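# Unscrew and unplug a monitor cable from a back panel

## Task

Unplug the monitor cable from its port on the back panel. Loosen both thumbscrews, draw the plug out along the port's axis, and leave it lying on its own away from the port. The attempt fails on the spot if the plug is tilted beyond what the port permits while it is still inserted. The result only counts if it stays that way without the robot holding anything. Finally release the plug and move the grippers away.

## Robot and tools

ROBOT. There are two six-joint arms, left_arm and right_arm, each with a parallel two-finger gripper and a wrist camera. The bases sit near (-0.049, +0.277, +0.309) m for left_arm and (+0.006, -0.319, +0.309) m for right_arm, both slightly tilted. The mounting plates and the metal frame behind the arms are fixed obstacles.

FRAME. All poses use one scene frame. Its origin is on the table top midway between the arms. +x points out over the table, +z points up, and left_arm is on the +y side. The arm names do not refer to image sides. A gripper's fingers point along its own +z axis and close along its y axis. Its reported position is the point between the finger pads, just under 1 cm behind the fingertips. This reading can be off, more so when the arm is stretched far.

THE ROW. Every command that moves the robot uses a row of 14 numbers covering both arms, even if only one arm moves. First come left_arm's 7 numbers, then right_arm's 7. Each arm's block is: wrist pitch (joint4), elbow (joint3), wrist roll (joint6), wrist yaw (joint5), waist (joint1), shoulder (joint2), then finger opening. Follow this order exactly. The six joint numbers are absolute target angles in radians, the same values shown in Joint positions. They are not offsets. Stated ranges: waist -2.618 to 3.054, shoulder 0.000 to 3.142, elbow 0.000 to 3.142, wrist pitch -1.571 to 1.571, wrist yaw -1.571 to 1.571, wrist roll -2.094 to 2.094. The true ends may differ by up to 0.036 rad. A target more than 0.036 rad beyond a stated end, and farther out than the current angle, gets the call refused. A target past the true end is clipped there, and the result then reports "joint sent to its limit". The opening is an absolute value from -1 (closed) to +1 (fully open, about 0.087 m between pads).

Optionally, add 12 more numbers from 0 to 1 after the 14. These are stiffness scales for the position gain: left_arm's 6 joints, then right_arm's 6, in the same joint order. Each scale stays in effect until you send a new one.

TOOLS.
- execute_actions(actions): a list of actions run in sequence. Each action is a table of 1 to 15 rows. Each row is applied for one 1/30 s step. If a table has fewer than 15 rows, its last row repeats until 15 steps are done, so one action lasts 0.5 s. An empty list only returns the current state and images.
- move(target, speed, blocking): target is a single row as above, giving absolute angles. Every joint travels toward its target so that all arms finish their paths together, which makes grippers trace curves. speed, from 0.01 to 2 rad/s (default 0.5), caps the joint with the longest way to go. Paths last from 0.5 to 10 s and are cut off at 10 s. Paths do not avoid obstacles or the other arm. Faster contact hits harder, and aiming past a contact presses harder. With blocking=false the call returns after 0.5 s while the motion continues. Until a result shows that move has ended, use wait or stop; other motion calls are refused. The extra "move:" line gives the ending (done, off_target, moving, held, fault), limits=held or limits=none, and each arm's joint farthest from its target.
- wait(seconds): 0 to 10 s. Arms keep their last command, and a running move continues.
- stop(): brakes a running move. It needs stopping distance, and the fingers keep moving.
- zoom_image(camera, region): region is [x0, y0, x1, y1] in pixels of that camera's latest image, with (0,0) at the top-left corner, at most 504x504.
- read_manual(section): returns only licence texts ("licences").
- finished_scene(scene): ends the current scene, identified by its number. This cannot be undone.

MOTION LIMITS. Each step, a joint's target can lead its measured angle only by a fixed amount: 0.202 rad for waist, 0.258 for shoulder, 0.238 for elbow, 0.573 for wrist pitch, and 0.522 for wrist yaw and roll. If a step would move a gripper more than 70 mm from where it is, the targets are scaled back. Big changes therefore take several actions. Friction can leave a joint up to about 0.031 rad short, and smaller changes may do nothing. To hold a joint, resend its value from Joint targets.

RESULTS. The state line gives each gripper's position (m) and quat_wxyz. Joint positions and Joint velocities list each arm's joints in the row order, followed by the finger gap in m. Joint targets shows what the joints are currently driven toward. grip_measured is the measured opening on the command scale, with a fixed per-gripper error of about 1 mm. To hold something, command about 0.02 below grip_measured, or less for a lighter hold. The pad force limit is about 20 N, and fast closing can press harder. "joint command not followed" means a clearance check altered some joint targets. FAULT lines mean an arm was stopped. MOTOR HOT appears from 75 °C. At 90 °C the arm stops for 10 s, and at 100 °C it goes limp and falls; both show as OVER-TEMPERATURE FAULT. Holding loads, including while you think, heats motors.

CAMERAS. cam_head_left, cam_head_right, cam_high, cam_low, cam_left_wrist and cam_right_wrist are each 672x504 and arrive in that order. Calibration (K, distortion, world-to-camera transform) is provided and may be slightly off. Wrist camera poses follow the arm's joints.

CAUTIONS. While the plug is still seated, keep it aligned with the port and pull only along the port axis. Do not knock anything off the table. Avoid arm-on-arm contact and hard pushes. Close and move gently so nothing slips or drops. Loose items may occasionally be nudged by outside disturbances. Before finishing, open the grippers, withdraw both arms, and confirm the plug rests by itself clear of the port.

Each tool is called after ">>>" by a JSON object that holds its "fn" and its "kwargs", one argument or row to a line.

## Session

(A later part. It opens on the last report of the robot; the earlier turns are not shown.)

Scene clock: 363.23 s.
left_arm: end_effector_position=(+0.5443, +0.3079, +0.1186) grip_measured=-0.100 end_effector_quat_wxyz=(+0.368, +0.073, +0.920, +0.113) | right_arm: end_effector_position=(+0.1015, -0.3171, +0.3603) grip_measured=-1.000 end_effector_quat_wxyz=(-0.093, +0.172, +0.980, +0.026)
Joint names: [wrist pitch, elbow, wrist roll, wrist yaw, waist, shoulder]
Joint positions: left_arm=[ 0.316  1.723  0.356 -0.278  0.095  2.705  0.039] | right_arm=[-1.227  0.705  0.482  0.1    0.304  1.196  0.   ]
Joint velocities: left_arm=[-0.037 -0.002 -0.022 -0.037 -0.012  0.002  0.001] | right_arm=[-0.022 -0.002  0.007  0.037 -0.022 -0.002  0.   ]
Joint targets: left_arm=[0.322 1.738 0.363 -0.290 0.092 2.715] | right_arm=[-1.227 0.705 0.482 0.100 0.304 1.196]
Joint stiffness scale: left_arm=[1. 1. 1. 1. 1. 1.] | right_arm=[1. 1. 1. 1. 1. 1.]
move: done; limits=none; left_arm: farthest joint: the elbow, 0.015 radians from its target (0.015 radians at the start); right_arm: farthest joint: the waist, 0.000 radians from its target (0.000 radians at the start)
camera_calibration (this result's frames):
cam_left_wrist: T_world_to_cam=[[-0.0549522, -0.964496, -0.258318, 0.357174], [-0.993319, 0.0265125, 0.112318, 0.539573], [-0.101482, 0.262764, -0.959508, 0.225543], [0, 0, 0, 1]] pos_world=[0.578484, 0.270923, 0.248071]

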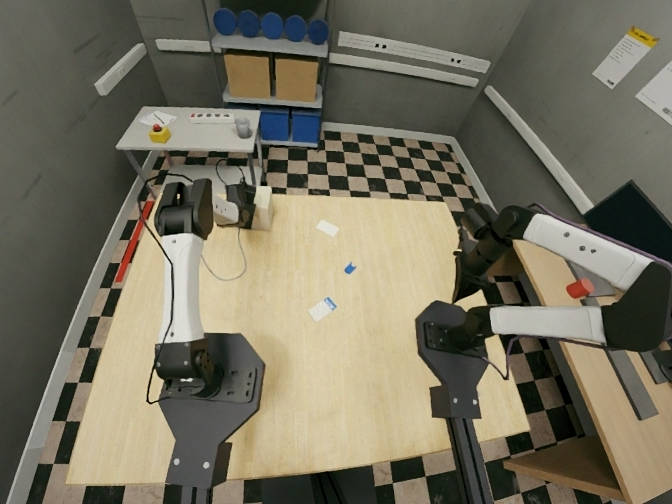

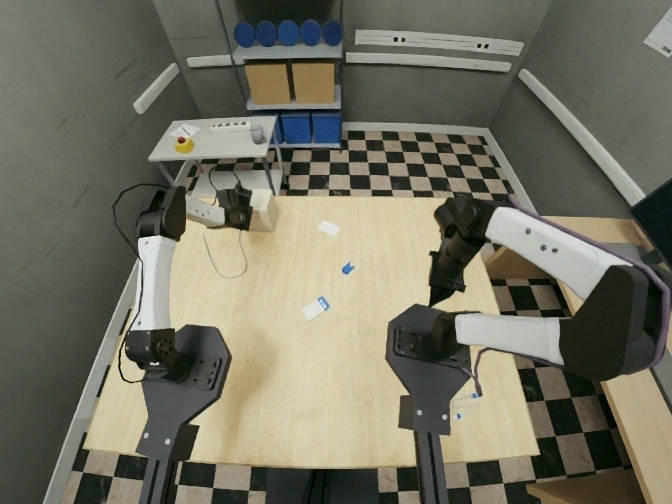

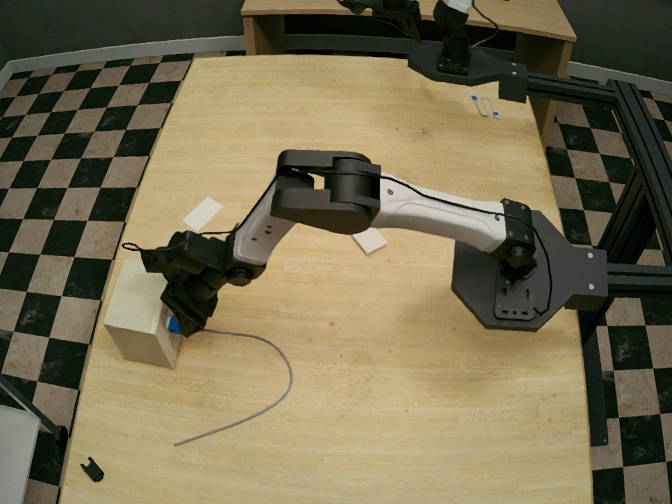

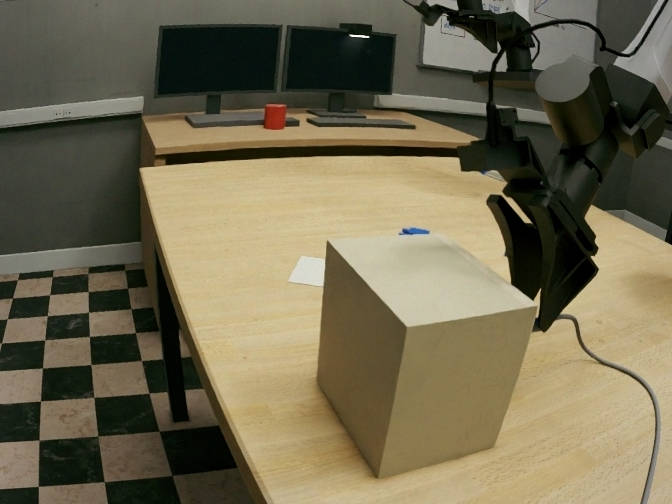

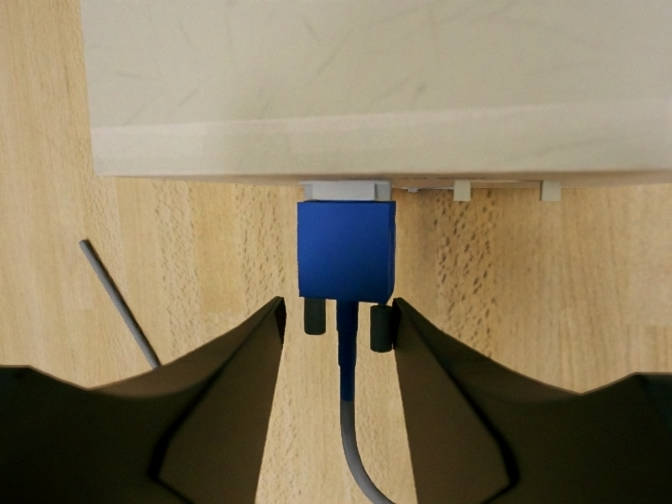

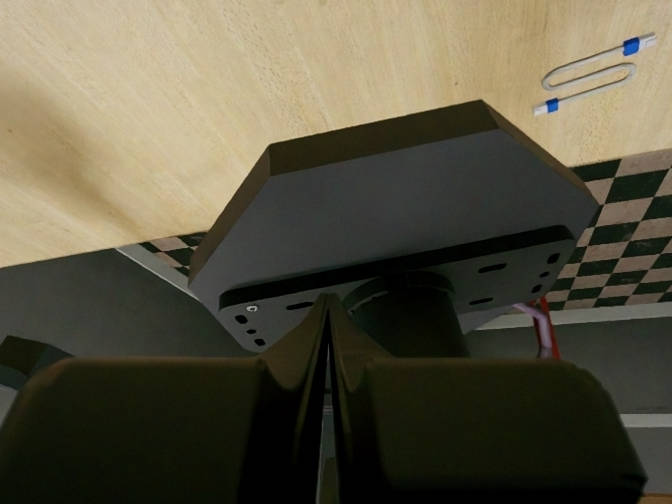

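>>> {"fn": "move", "kwargs": {
  "target": [0.23,1.63,0.22,-0.05,0.16,2.56,0.2,-1.227,0.705,0.482,0.1,0.304,1.196,-1],
  "speed": 0.5
}}

>>> {"fn": "move", "kwargs": {
  "target": [0.27,1.81,-0.19,0.61,0.44,2.74,-0.72,-1.227,0.705,0.482,0.1,0.304,1.196,-1],
  "speed": 0.8
}}

Scene clock: 366.37 s.
left_arm: end_effector_position=(+0.5462, +0.3095, +0.1587) grip_measured=+0.200 end_effector_quat_wxyz=(+0.390, +0.028, +0.920, +0.004) | right_arm: end_effector_position=(+0.1015, -0.3171, +0.3603) grip_measured=-1.000 end_effector_quat_wxyz=(-0.093, +0.172, +0.980, +0.026)
Joint names: [wrist pitch, elbow, wrist roll, wrist yaw, waist, shoulder]
Joint positions: left_arm=[ 0.249  1.649  0.226 -0.061  0.155  2.561  0.052] | right_arm=[-1.227  0.705  0.482  0.1    0.304  1.196  0.   ]
Joint velocities: left_arm=[ 0.007 -0.012  0.037  0.007 -0.002  0.007 -0.   ] | right_arm=[-0.007  0.002 -0.037 -0.037  0.012 -0.007  0.   ]
Joint targets: left_arm=[0.230 1.630 0.220 -0.050 0.160 2.560] | right_arm=[-1.227 0.705 0.482 0.100 0.304 1.196]
Joint stiffness scale: left_arm=[1. 1. 1. 1. 1. 1.] | right_arm=[1. 1. 1. 1. 1. 1.]
move: done; limits=none; left_arm: farthest joint: the elbow, 0.019 radians from its target (0.093 radians at the start); right_arm: farthest joint: the waist, 0.000 radians from its target (0.000 radians at the start)
camera_calibration (this result's frames):
cam_left_wrist: T_world_to_cam=[[-0.0527904, -0.998228, -0.027475, 0.341721], [-0.996327, 0.0507924, 0.0689399, 0.537879], [-0.0674222, 0.0310135, -0.997242, 0.322937], [0, 0, 0, 1]] pos_world=[0.575716, 0.30378, 0.294354]

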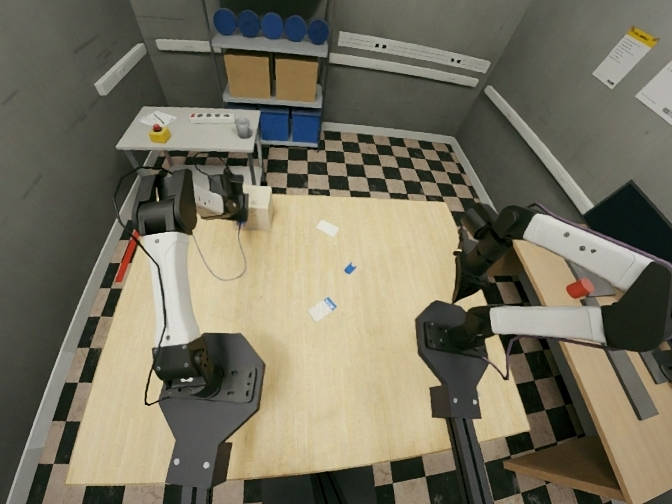

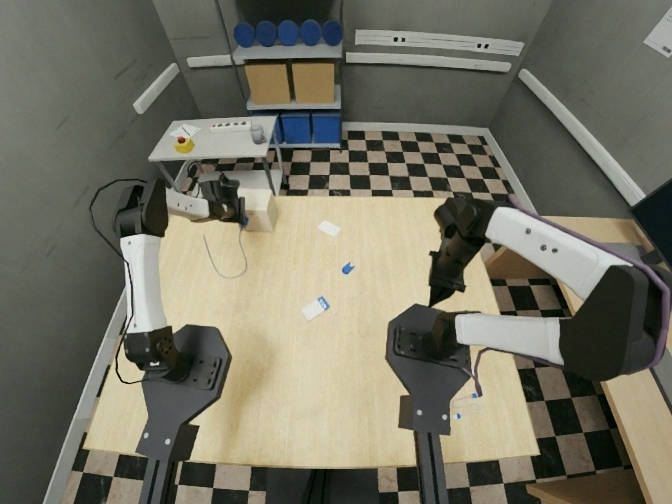

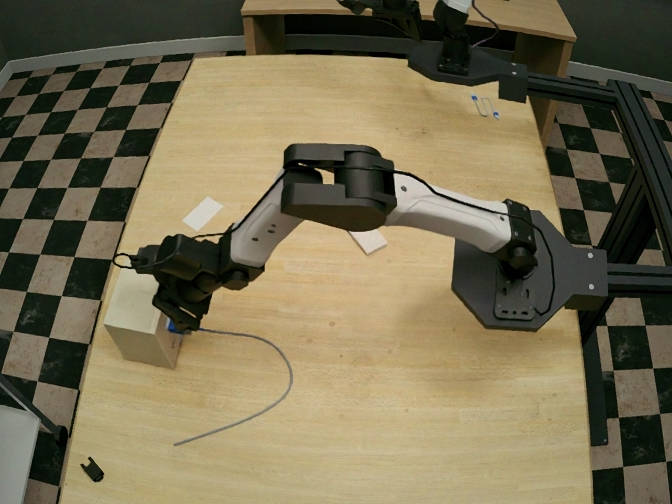

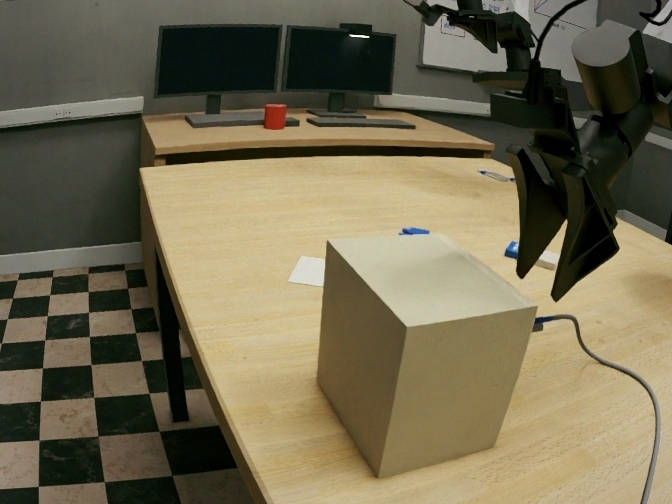

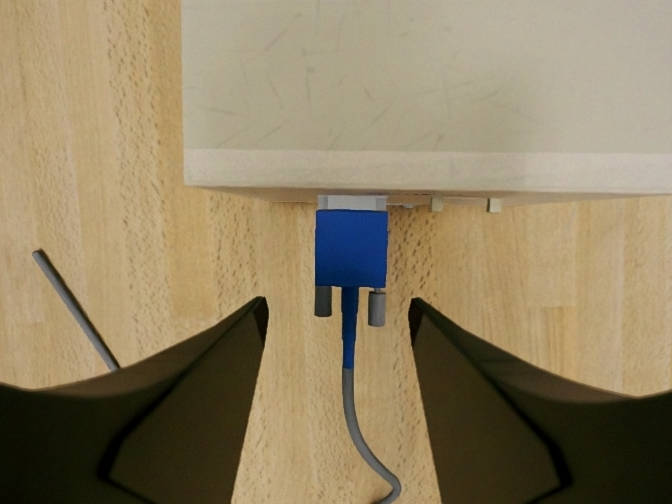

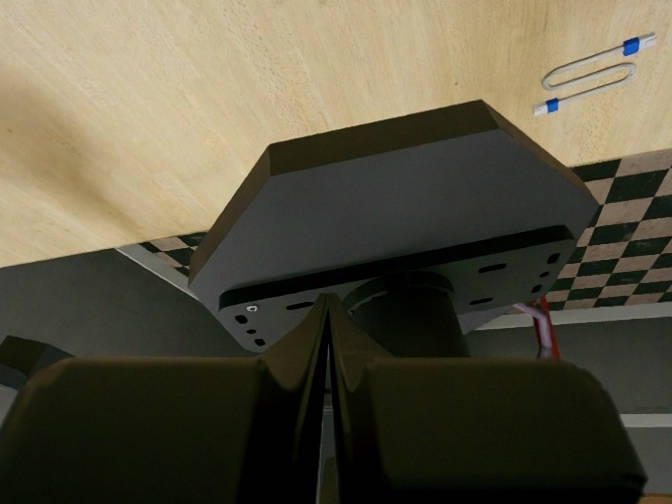

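Scene clock: 368.07 s.
left_arm: end_effector_position=(+0.5375, +0.3537, +0.1314) grip_measured=-0.720 end_effector_quat_wxyz=(+0.386, -0.148, +0.859, -0.303) | right_arm: end_effector_position=(+0.1015, -0.3171, +0.3603) grip_measured=-1.000 end_effector_quat_wxyz=(-0.093, +0.172, +0.980, +0.026)
Joint names: [wrist pitch, elbow, wrist roll, wrist yaw, waist, shoulder]
Joint positions: left_arm=[ 0.264  1.795 -0.183  0.6    0.442  2.722  0.012] | right_arm=[-1.227  0.705  0.482  0.1    0.304  1.196  0.   ]
Joint velocities: left_arm=[ 0.051 -0.012 -0.037  0.037  0.002 -0.002 -0.   ] | right_arm=[ 0.007 -0.002 -0.037  0.022 -0.012 -0.007  0.   ]
Joint targets: left_arm=[0.270 1.810 -0.190 0.610 0.440 2.740] | right_arm=[-1.227 0.705 0.482 0.100 0.304 1.196]
Joint stiffness scale: left_arm=[1. 1. 1. 1. 1. 1.] | right_arm=[1. 1. 1. 1. 1. 1.]
move: done; limits=none; left_arm: farthest joint: the shoulder, 0.018 radians from its target (0.179 radians at the start); right_arm: farthest joint: the waist, 0.000 radians from its target (0.000 radians at the start)
camera_calibration (this result's frames):
cam_left_wrist: T_world_to_cam=[[0.0164972, -0.771046, 0.636565, 0.179853], [-0.999703, -0.00128461, 0.0243523, 0.554945], [-0.017959, -0.636778, -0.770838, 0.473649], [0, 0, 0, 1]] pos_world=[0.560319, 0.440997, 0.237104]

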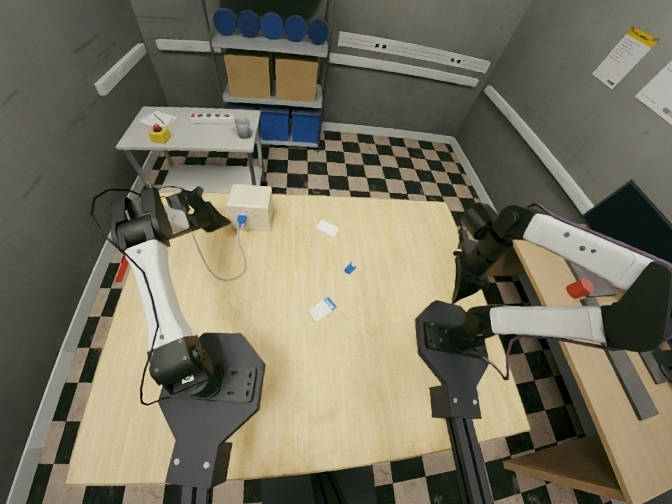

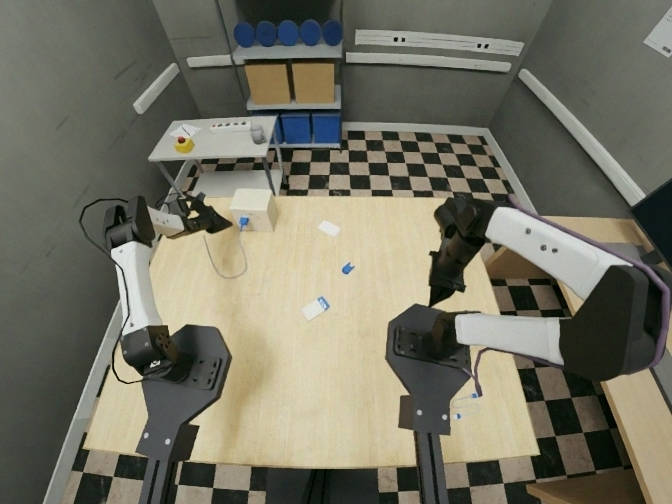

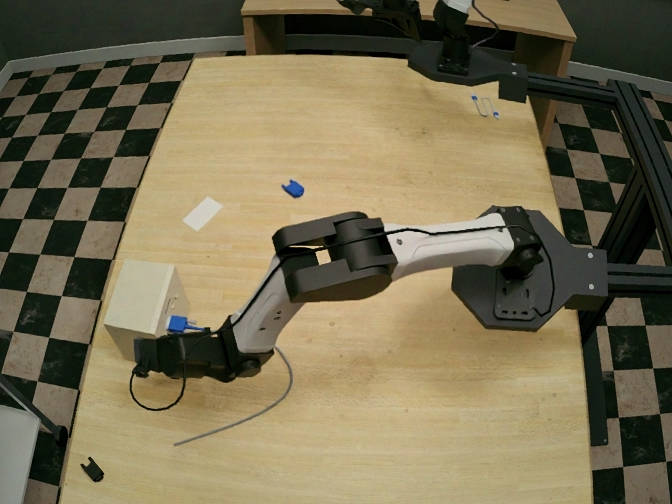

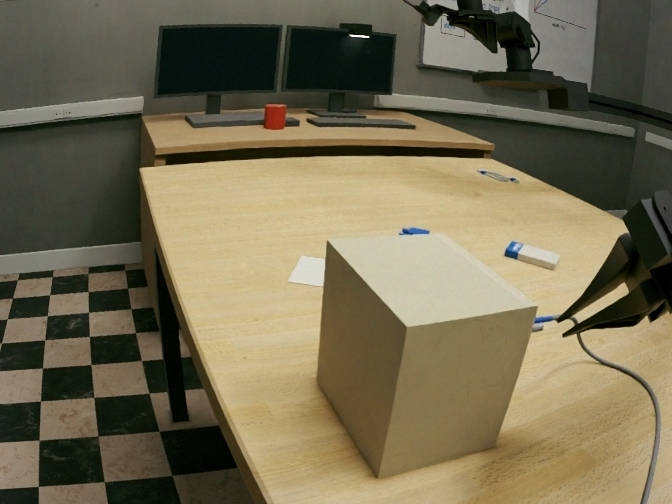

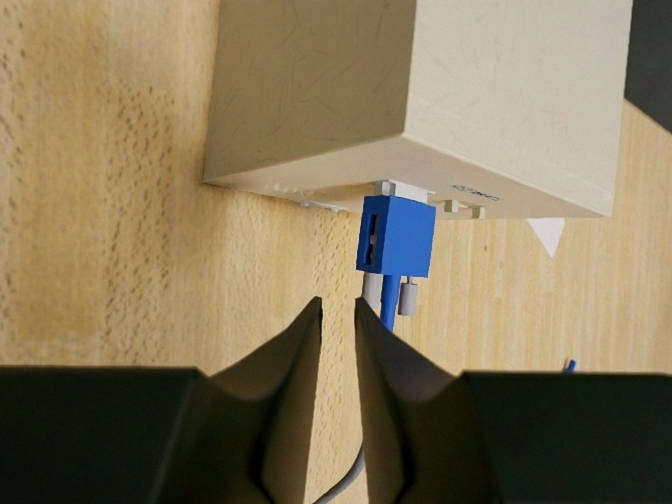

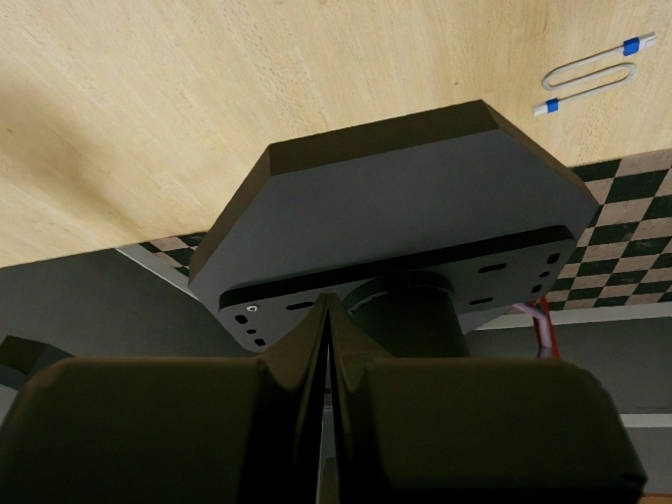

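>>> {"fn": "execute_actions", "kwargs": {
  "actions": []
}}

Scene clock: 371.10 s.
left_arm: end_effector_position=(+0.5375, +0.3536, +0.1315) grip_measured=-0.720 end_effector_quat_wxyz=(+0.386, -0.148, +0.859, -0.303) | right_arm: end_effector_position=(+0.1015, -0.3171, +0.3603) grip_measured=-1.000 end_effector_quat_wxyz=(-0.093, +0.172, +0.980, +0.026)
Joint names: [wrist pitch, elbow, wrist roll, wrist yaw, waist, shoulder]
Joint positions: left_arm=[ 0.264  1.795 -0.183  0.6    0.442  2.722  0.012] | right_arm=[-1.227  0.705  0.482  0.1    0.304  1.196  0.   ]
Joint velocities: left_arm=[ 0.037 -0.007  0.007 -0.095  0.007 -0.007 -0.   ] | right_arm=[ 0.081 -0.017 -0.066 -0.007 -0.012  0.002  0.   ]
Joint targets: left_arm=[0.270 1.810 -0.190 0.610 0.440 2.740] | right_arm=[-1.227 0.705 0.482 0.100 0.304 1.196]
Joint stiffness scale: left_arm=[1. 1. 1. 1. 1. 1.] | right_arm=[1. 1. 1. 1. 1. 1.]
camera_calibration (this result's frames):
cam_left_wrist: T_world_to_cam=[[0.016184, -0.770553, 0.637171, 0.179619], [-0.999706, -0.000945461, 0.024249, 0.55482], [-0.0180827, -0.637376, -0.770341, 0.473846], [0, 0, 0, 1]] pos_world=[0.560318, 0.440949, 0.237121]

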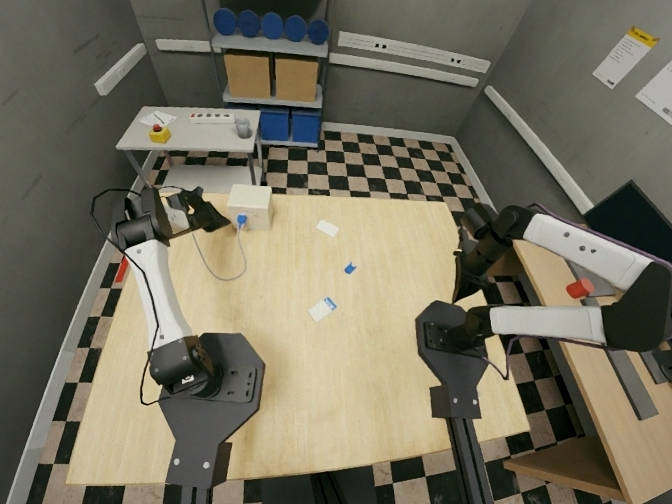

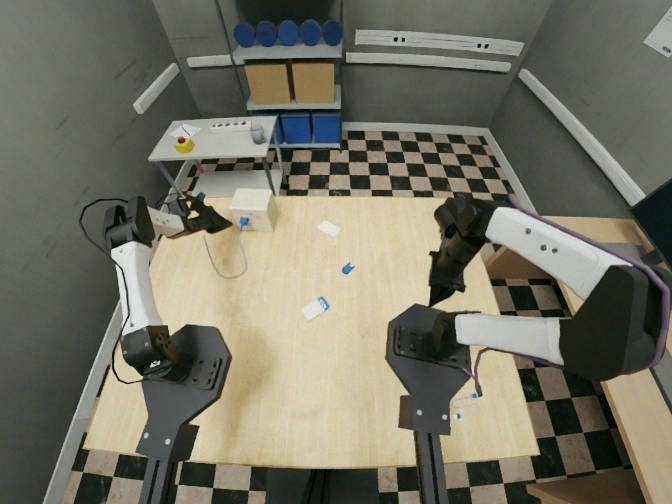

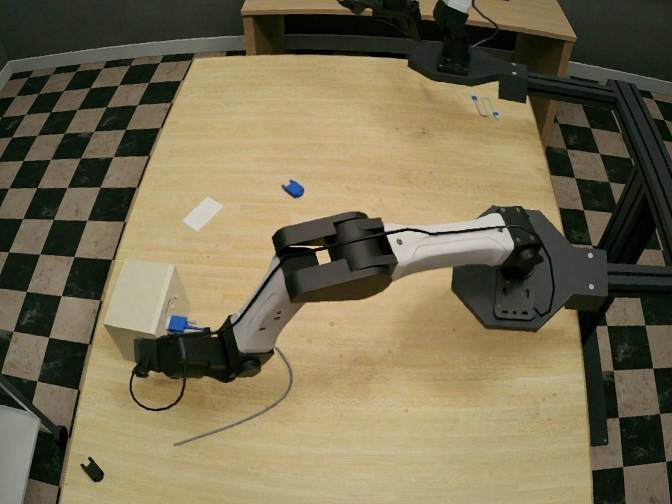

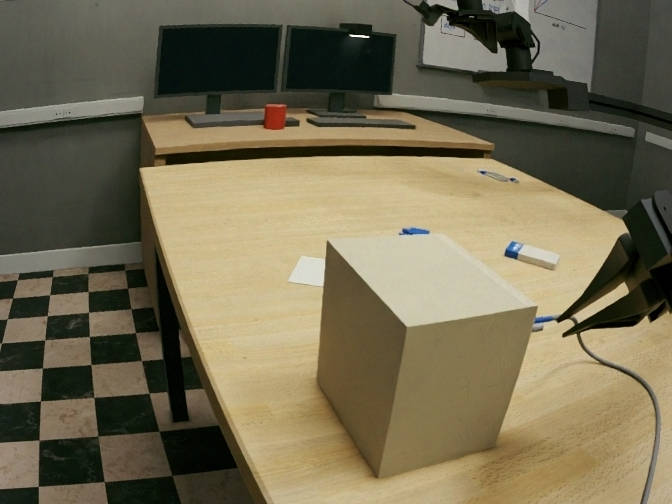

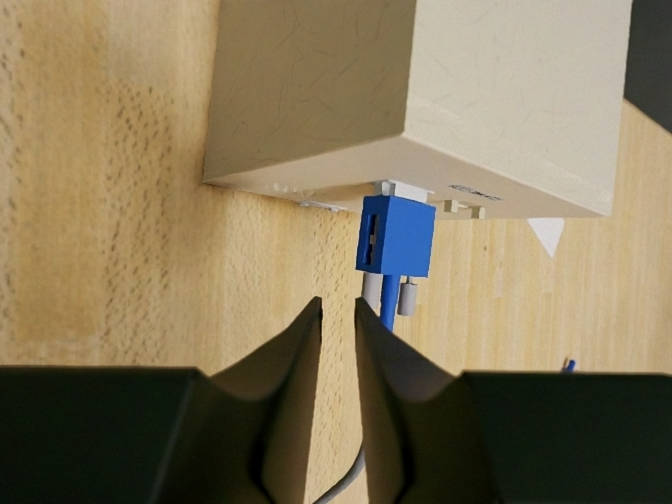

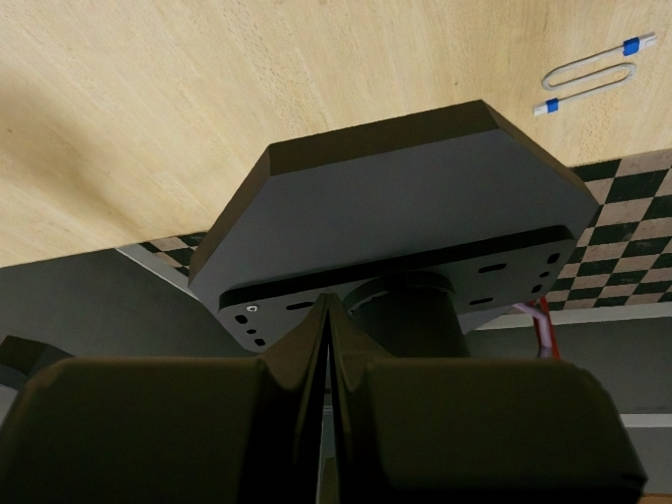

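>>> {"fn": "move", "kwargs": {
  "target": [0.27,1.81,-0.19,0.61,0.406,2.735,-0.72,-1.227,0.705,0.482,0.1,0.304,1.196,-1],
  "speed": 0.1
}}

Scene clock: 372.13 s.
left_arm: end_effector_position=(+0.5406, +0.3344, +0.1348) grip_measured=-0.720 end_effector_quat_wxyz=(+0.383, -0.134, +0.859, -0.312) | right_arm: end_effector_position=(+0.1015, -0.3171, +0.3603) grip_measured=-1.000 end_effector_quat_wxyz=(-0.093, +0.172, +0.980, +0.026)
Joint names: [wrist pitch, elbow, wrist roll, wrist yaw, waist, shoulder]
Joint positions: left_arm=[ 0.264  1.795 -0.183  0.601  0.41   2.722  0.012] | right_arm=[-1.227  0.705  0.482  0.1    0.304  1.196  0.   ]
Joint velocities: left_arm=[ 0.051 -0.007  0.037  0.022 -0.012  0.007 -0.   ] | right_arm=[-0.022 -0.012 -0.037 -0.037 -0.012  0.002  0.   ]
Joint targets: left_arm=[0.270 1.810 -0.190 0.610 0.406 2.735] | right_arm=[-1.227 0.705 0.482 0.100 0.304 1.196]
Joint stiffness scale: left_arm=[1. 1. 1. 1. 1. 1.] | right_arm=[1. 1. 1. 1. 1. 1.]
move: done; limits=none; left_arm: farthest joint: the elbow, 0.015 radians from its target (0.015 radians at the start); right_arm: farthest joint: the waist, 0.000 radians from its target (0.000 radians at the start)
camera_calibration (this result's frames):
cam_left_wrist: T_world_to_cam=[[-0.0124629, -0.768172, 0.640122, 0.176999], [-0.999347, 0.0312776, 0.0180774, 0.547674], [-0.033908, -0.639479, -0.76806, 0.47316], [0, 0, 0, 1]] pos_world=[0.565566, 0.421411, 0.240213]

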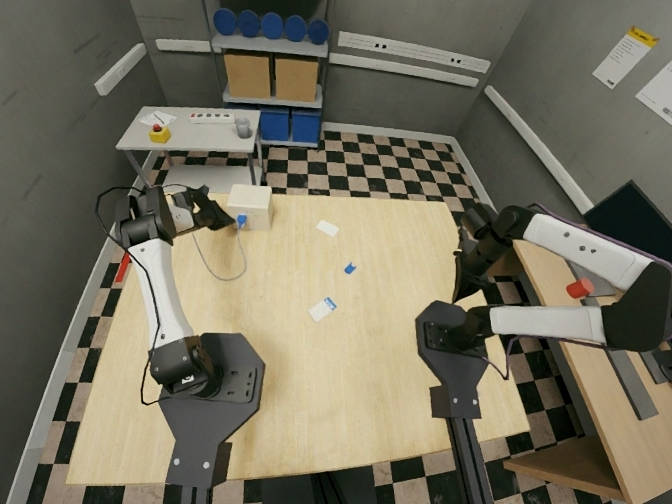

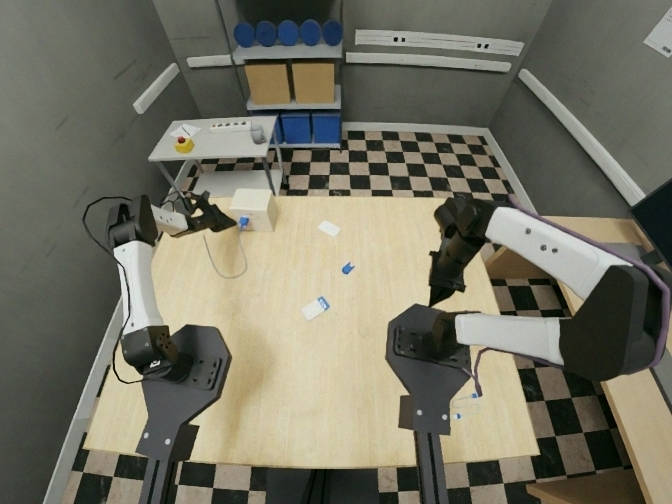

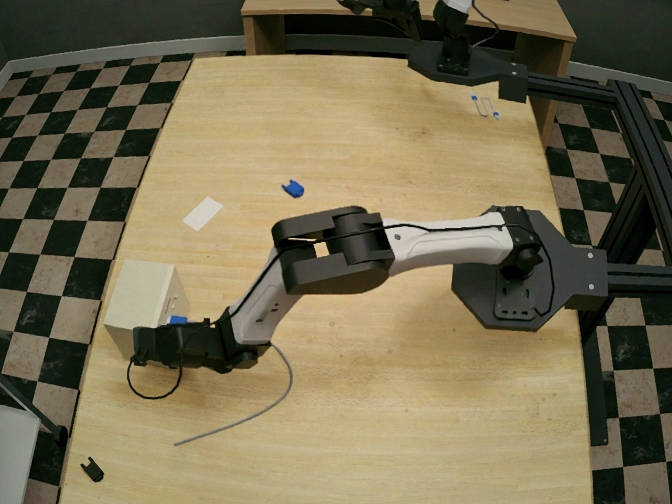

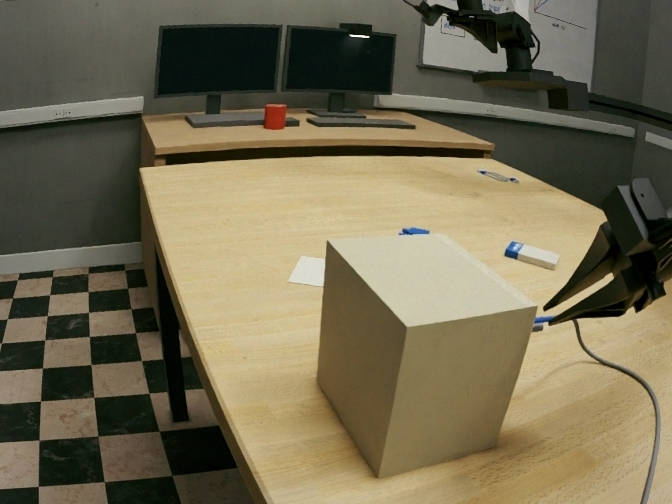

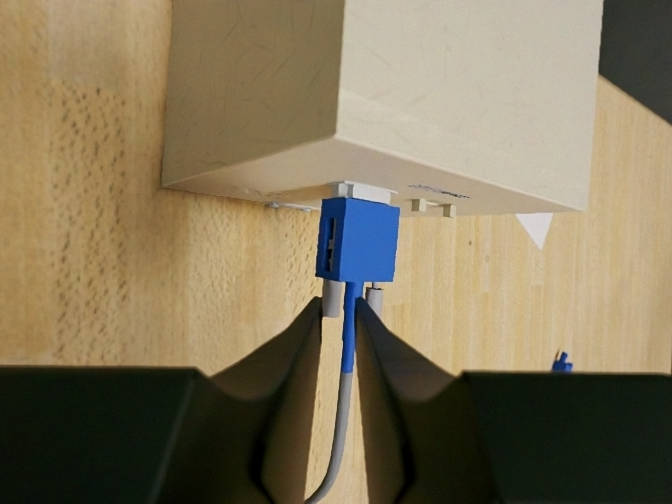

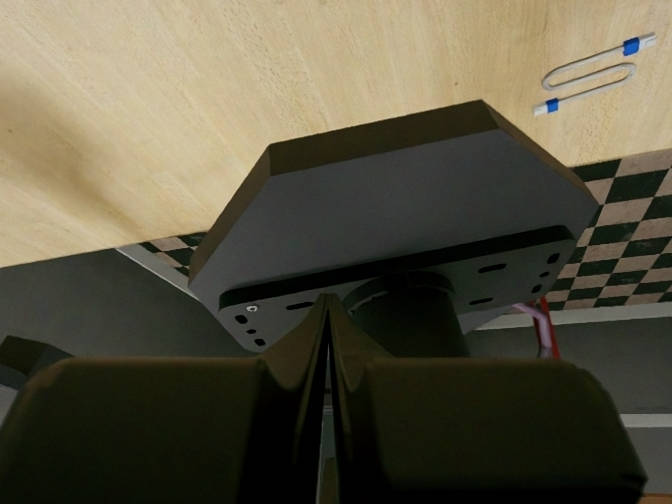

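>>> {"fn": "execute_actions", "kwargs": {
  "actions": [
    [[0.272,1.812,-0.19,0.61,0.406,2.745,-0.72,-1.227,0.705,0.482,0.1,0.304,1.196,-1],[0.274,1.814,-0.19,0.61,0.406,2.75,-0.72,-1.227,0.705,0.482,0.1,0.304,1.196,-1],[0.276,1.816,-0.19,0.61,0.406,2.755,-0.72,-1.227,0.705,0.482,0.1,0.304,1.196,-1],[0.278,1.819,-0.19,0.61,0.406,2.76,-0.72,-1.227,0.705,0.482,0.1,0.304,1.196,-1],[0.28,1.822,-0.19,0.61,0.405,2.765,-0.72,-1.227,0.705,0.482,0.1,0.304,1.196,-1],[0.282,1.824,-0.19,0.61,0.403,2.77,-0.72,-1.227,0.705,0.482,0.1,0.304,1.196,-1],[0.284,1.827,-0.19,0.61,0.401,2.775,-0.72,-1.227,0.705,0.482,0.1,0.304,1.196,-1],[0.286,1.829,-0.19,0.61,0.399,2.78,-0.72,-1.227,0.705,0.482,0.1,0.304,1.196,-1],[0.288,1.832,-0.19,0.61,0.397,2.785,-0.72,-1.227,0.705,0.482,0.1,0.304,1.196,-1],[0.29,1.834,-0.19,0.61,0.395,2.79,-0.72,-1.227,0.705,0.482,0.1,0.304,1.196,-1],[0.292,1.837,-0.19,0.61,0.393,2.795,-0.72,-1.227,0.705,0.482,0.1,0.304,1.196,-1],[0.294,1.839,-0.19,0.61,0.391,2.80,-0.72,-1.227,0.705,0.482,0.1,0.304,1.196,-1]]
  ]
}}

>>> {"fn": "wait", "kwargs": {
  "seconds": 0.2
}}

Scene clock: 373.30 s.
left_arm: end_effector_position=(+0.5385, +0.3239, +0.1149) grip_measured=-0.720 end_effector_quat_wxyz=(+0.378, -0.131, +0.860, -0.316) | right_arm: end_effector_position=(+0.1015, -0.3171, +0.3603) grip_measured=-1.000 end_effector_quat_wxyz=(-0.093, +0.172, +0.980, +0.026)
Joint names: [wrist pitch, elbow, wrist roll, wrist yaw, waist, shoulder]
Joint positions: left_arm=[ 0.285  1.823 -0.184  0.603  0.4    2.781  0.012] | right_arm=[-1.227  0.705  0.482  0.1    0.304  1.196  0.   ]
Joint velocities: left_arm=[-0.022  0.002 -0.022  0.007 -0.042  0.061  0.   ] | right_arm=[ 0.007  0.007 -0.037  0.051 -0.017  0.012  0.   ]
Joint targets: left_arm=[0.294 1.839 -0.190 0.610 0.391 2.800] | right_arm=[-1.227 0.705 0.482 0.100 0.304 1.196]
Joint stiffness scale: left_arm=[1. 1. 1. 1. 1. 1.] | right_arm=[1. 1. 1. 1. 1. 1.]
camera_calibration (this result's frames):
cam_left_wrist: T_world_to_cam=[[-0.0171356, -0.764145, 0.644817, 0.182245], [-0.998715, 0.043845, 0.0254186, 0.541012], [-0.0476955, -0.643553, -0.763914, 0.45936], [0, 0, 0, 1]] pos_world=[0.565349, 0.411163, 0.219645]

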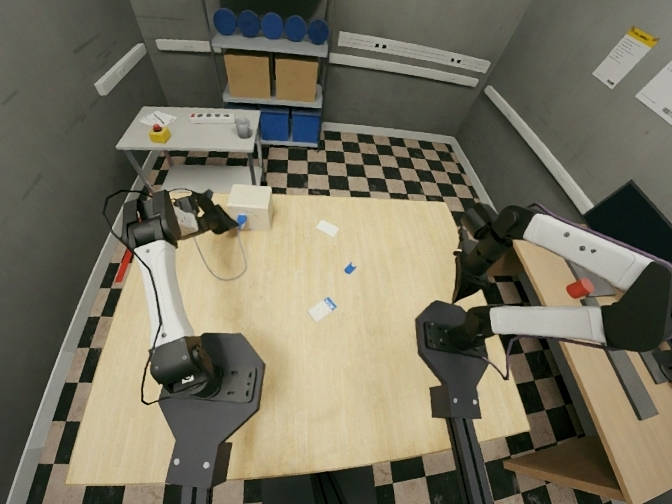

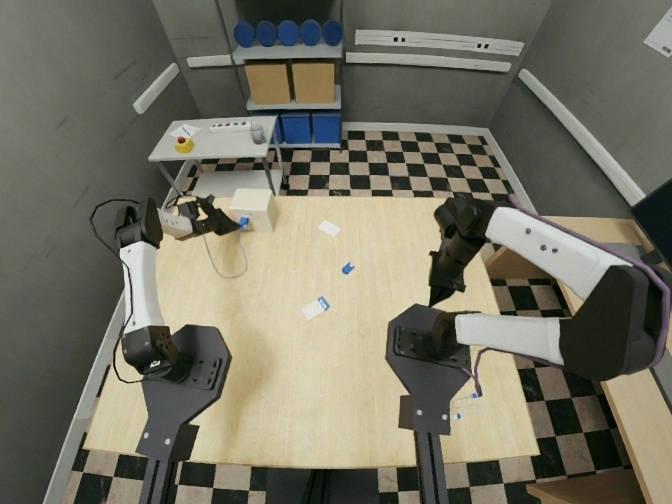

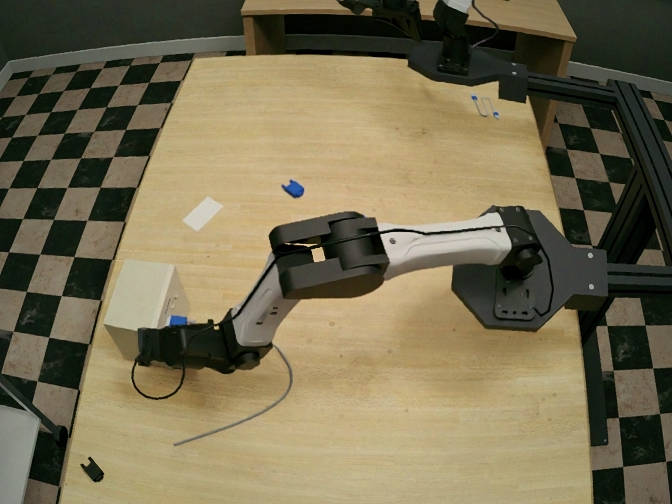

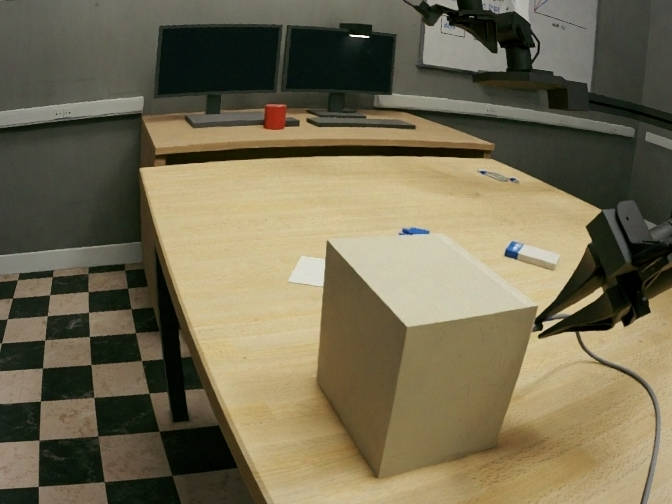

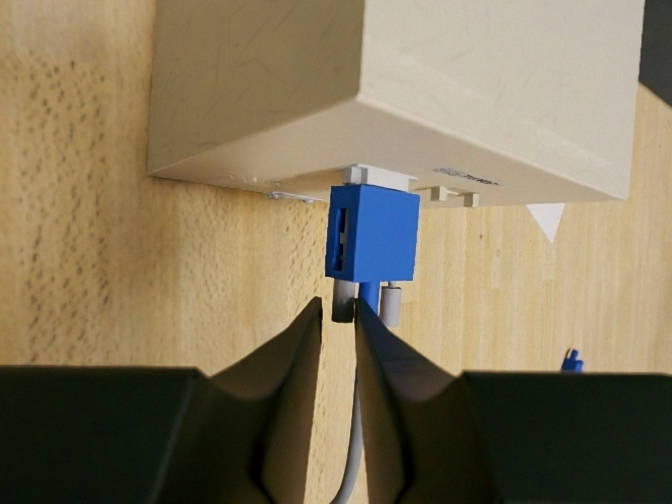

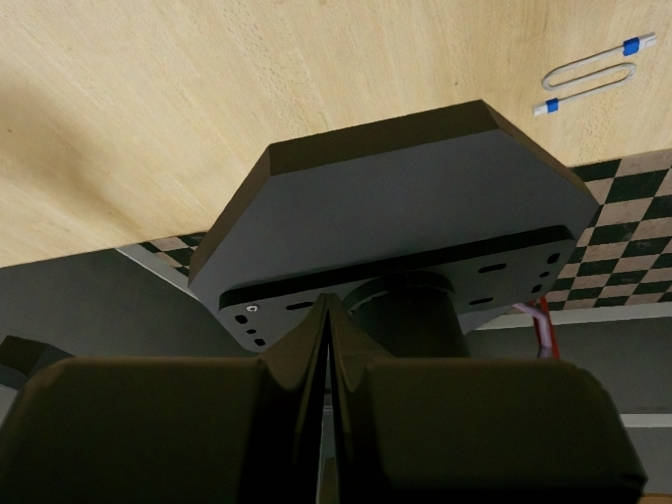

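Scene clock: 373.50 s.
left_arm: end_effector_position=(+0.5398, +0.3239, +0.1155) grip_measured=-0.720 end_effector_quat_wxyz=(+0.381, -0.130, +0.859, -0.315) | right_arm: end_effector_position=(+0.1015, -0.3171, +0.3603) grip_measured=-1.000 end_effector_quat_wxyz=(-0.093, +0.172, +0.980, +0.026)
Joint names: [wrist pitch, elbow, wrist roll, wrist yaw, waist, shoulder]
Joint positions: left_arm=[ 0.294  1.823 -0.184  0.603  0.399  2.782  0.012] | right_arm=[-1.227  0.705  0.482  0.1    0.304  1.196  0.   ]
Joint velocities: left_arm=[ 0.051 -0.007  0.007 -0.022  0.012  0.002 -0.   ] | right_arm=[-0.037  0.012  0.066  0.007 -0.007 -0.002  0.   ]
Joint targets: left_arm=[0.294 1.839 -0.190 0.610 0.391 2.800] | right_arm=[-1.227 0.705 0.482 0.100 0.304 1.196]
Joint stiffness scale: left_arm=[1. 1. 1. 1. 1. 1.] | right_arm=[1. 1. 1. 1. 1. 1.]
wait: 0.20 s; no rest
camera_calibration (this result's frames):
cam_left_wrist: T_world_to_cam=[[-0.0217812, -0.765665, 0.642871, 0.185161], [-0.998898, 0.0433982, 0.0178438, 0.543413], [-0.0415618, -0.641774, -0.765767, 0.456157], [0, 0, 0, 1]] pos_world=[0.565806, 0.410938, 0.220579]

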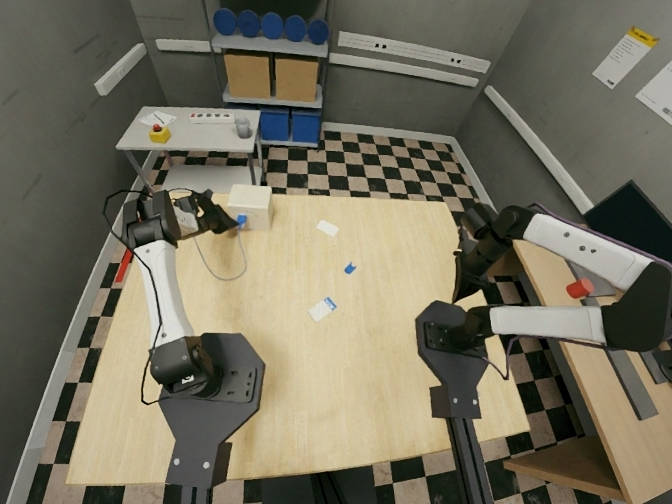

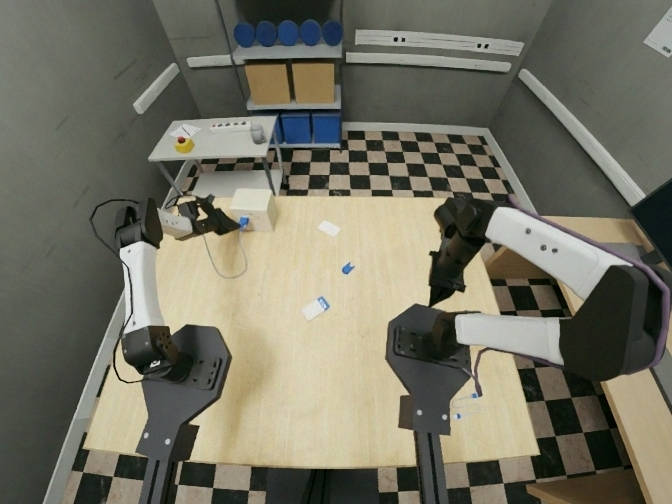

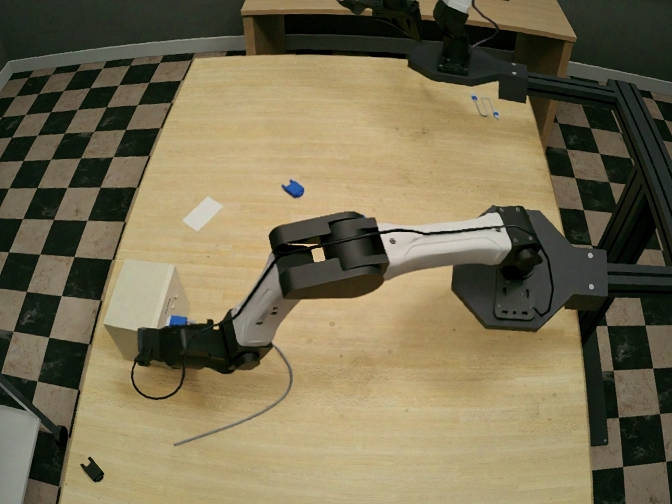

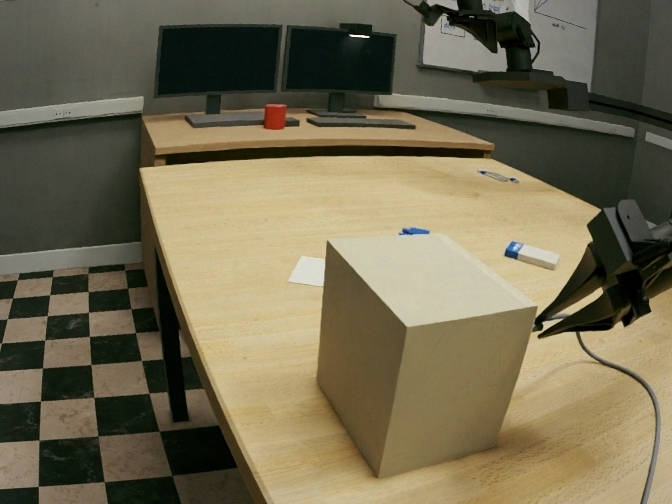

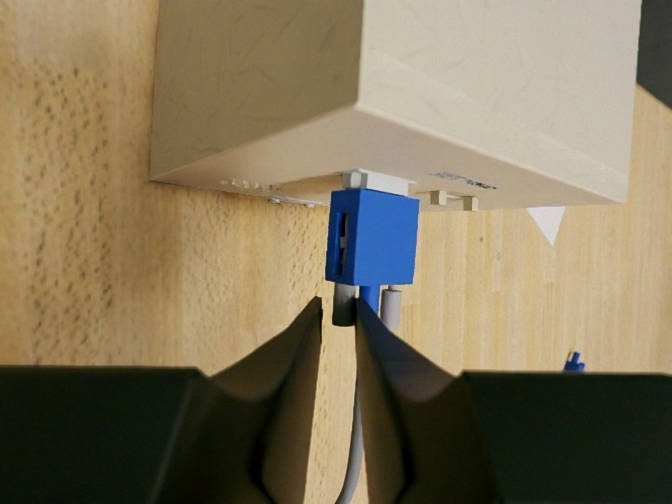

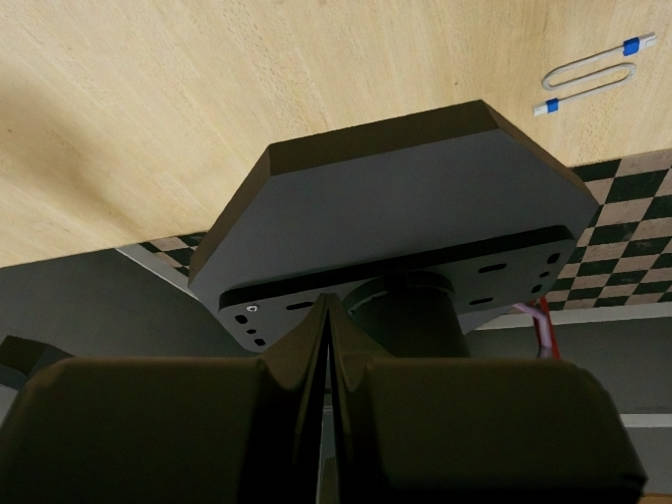

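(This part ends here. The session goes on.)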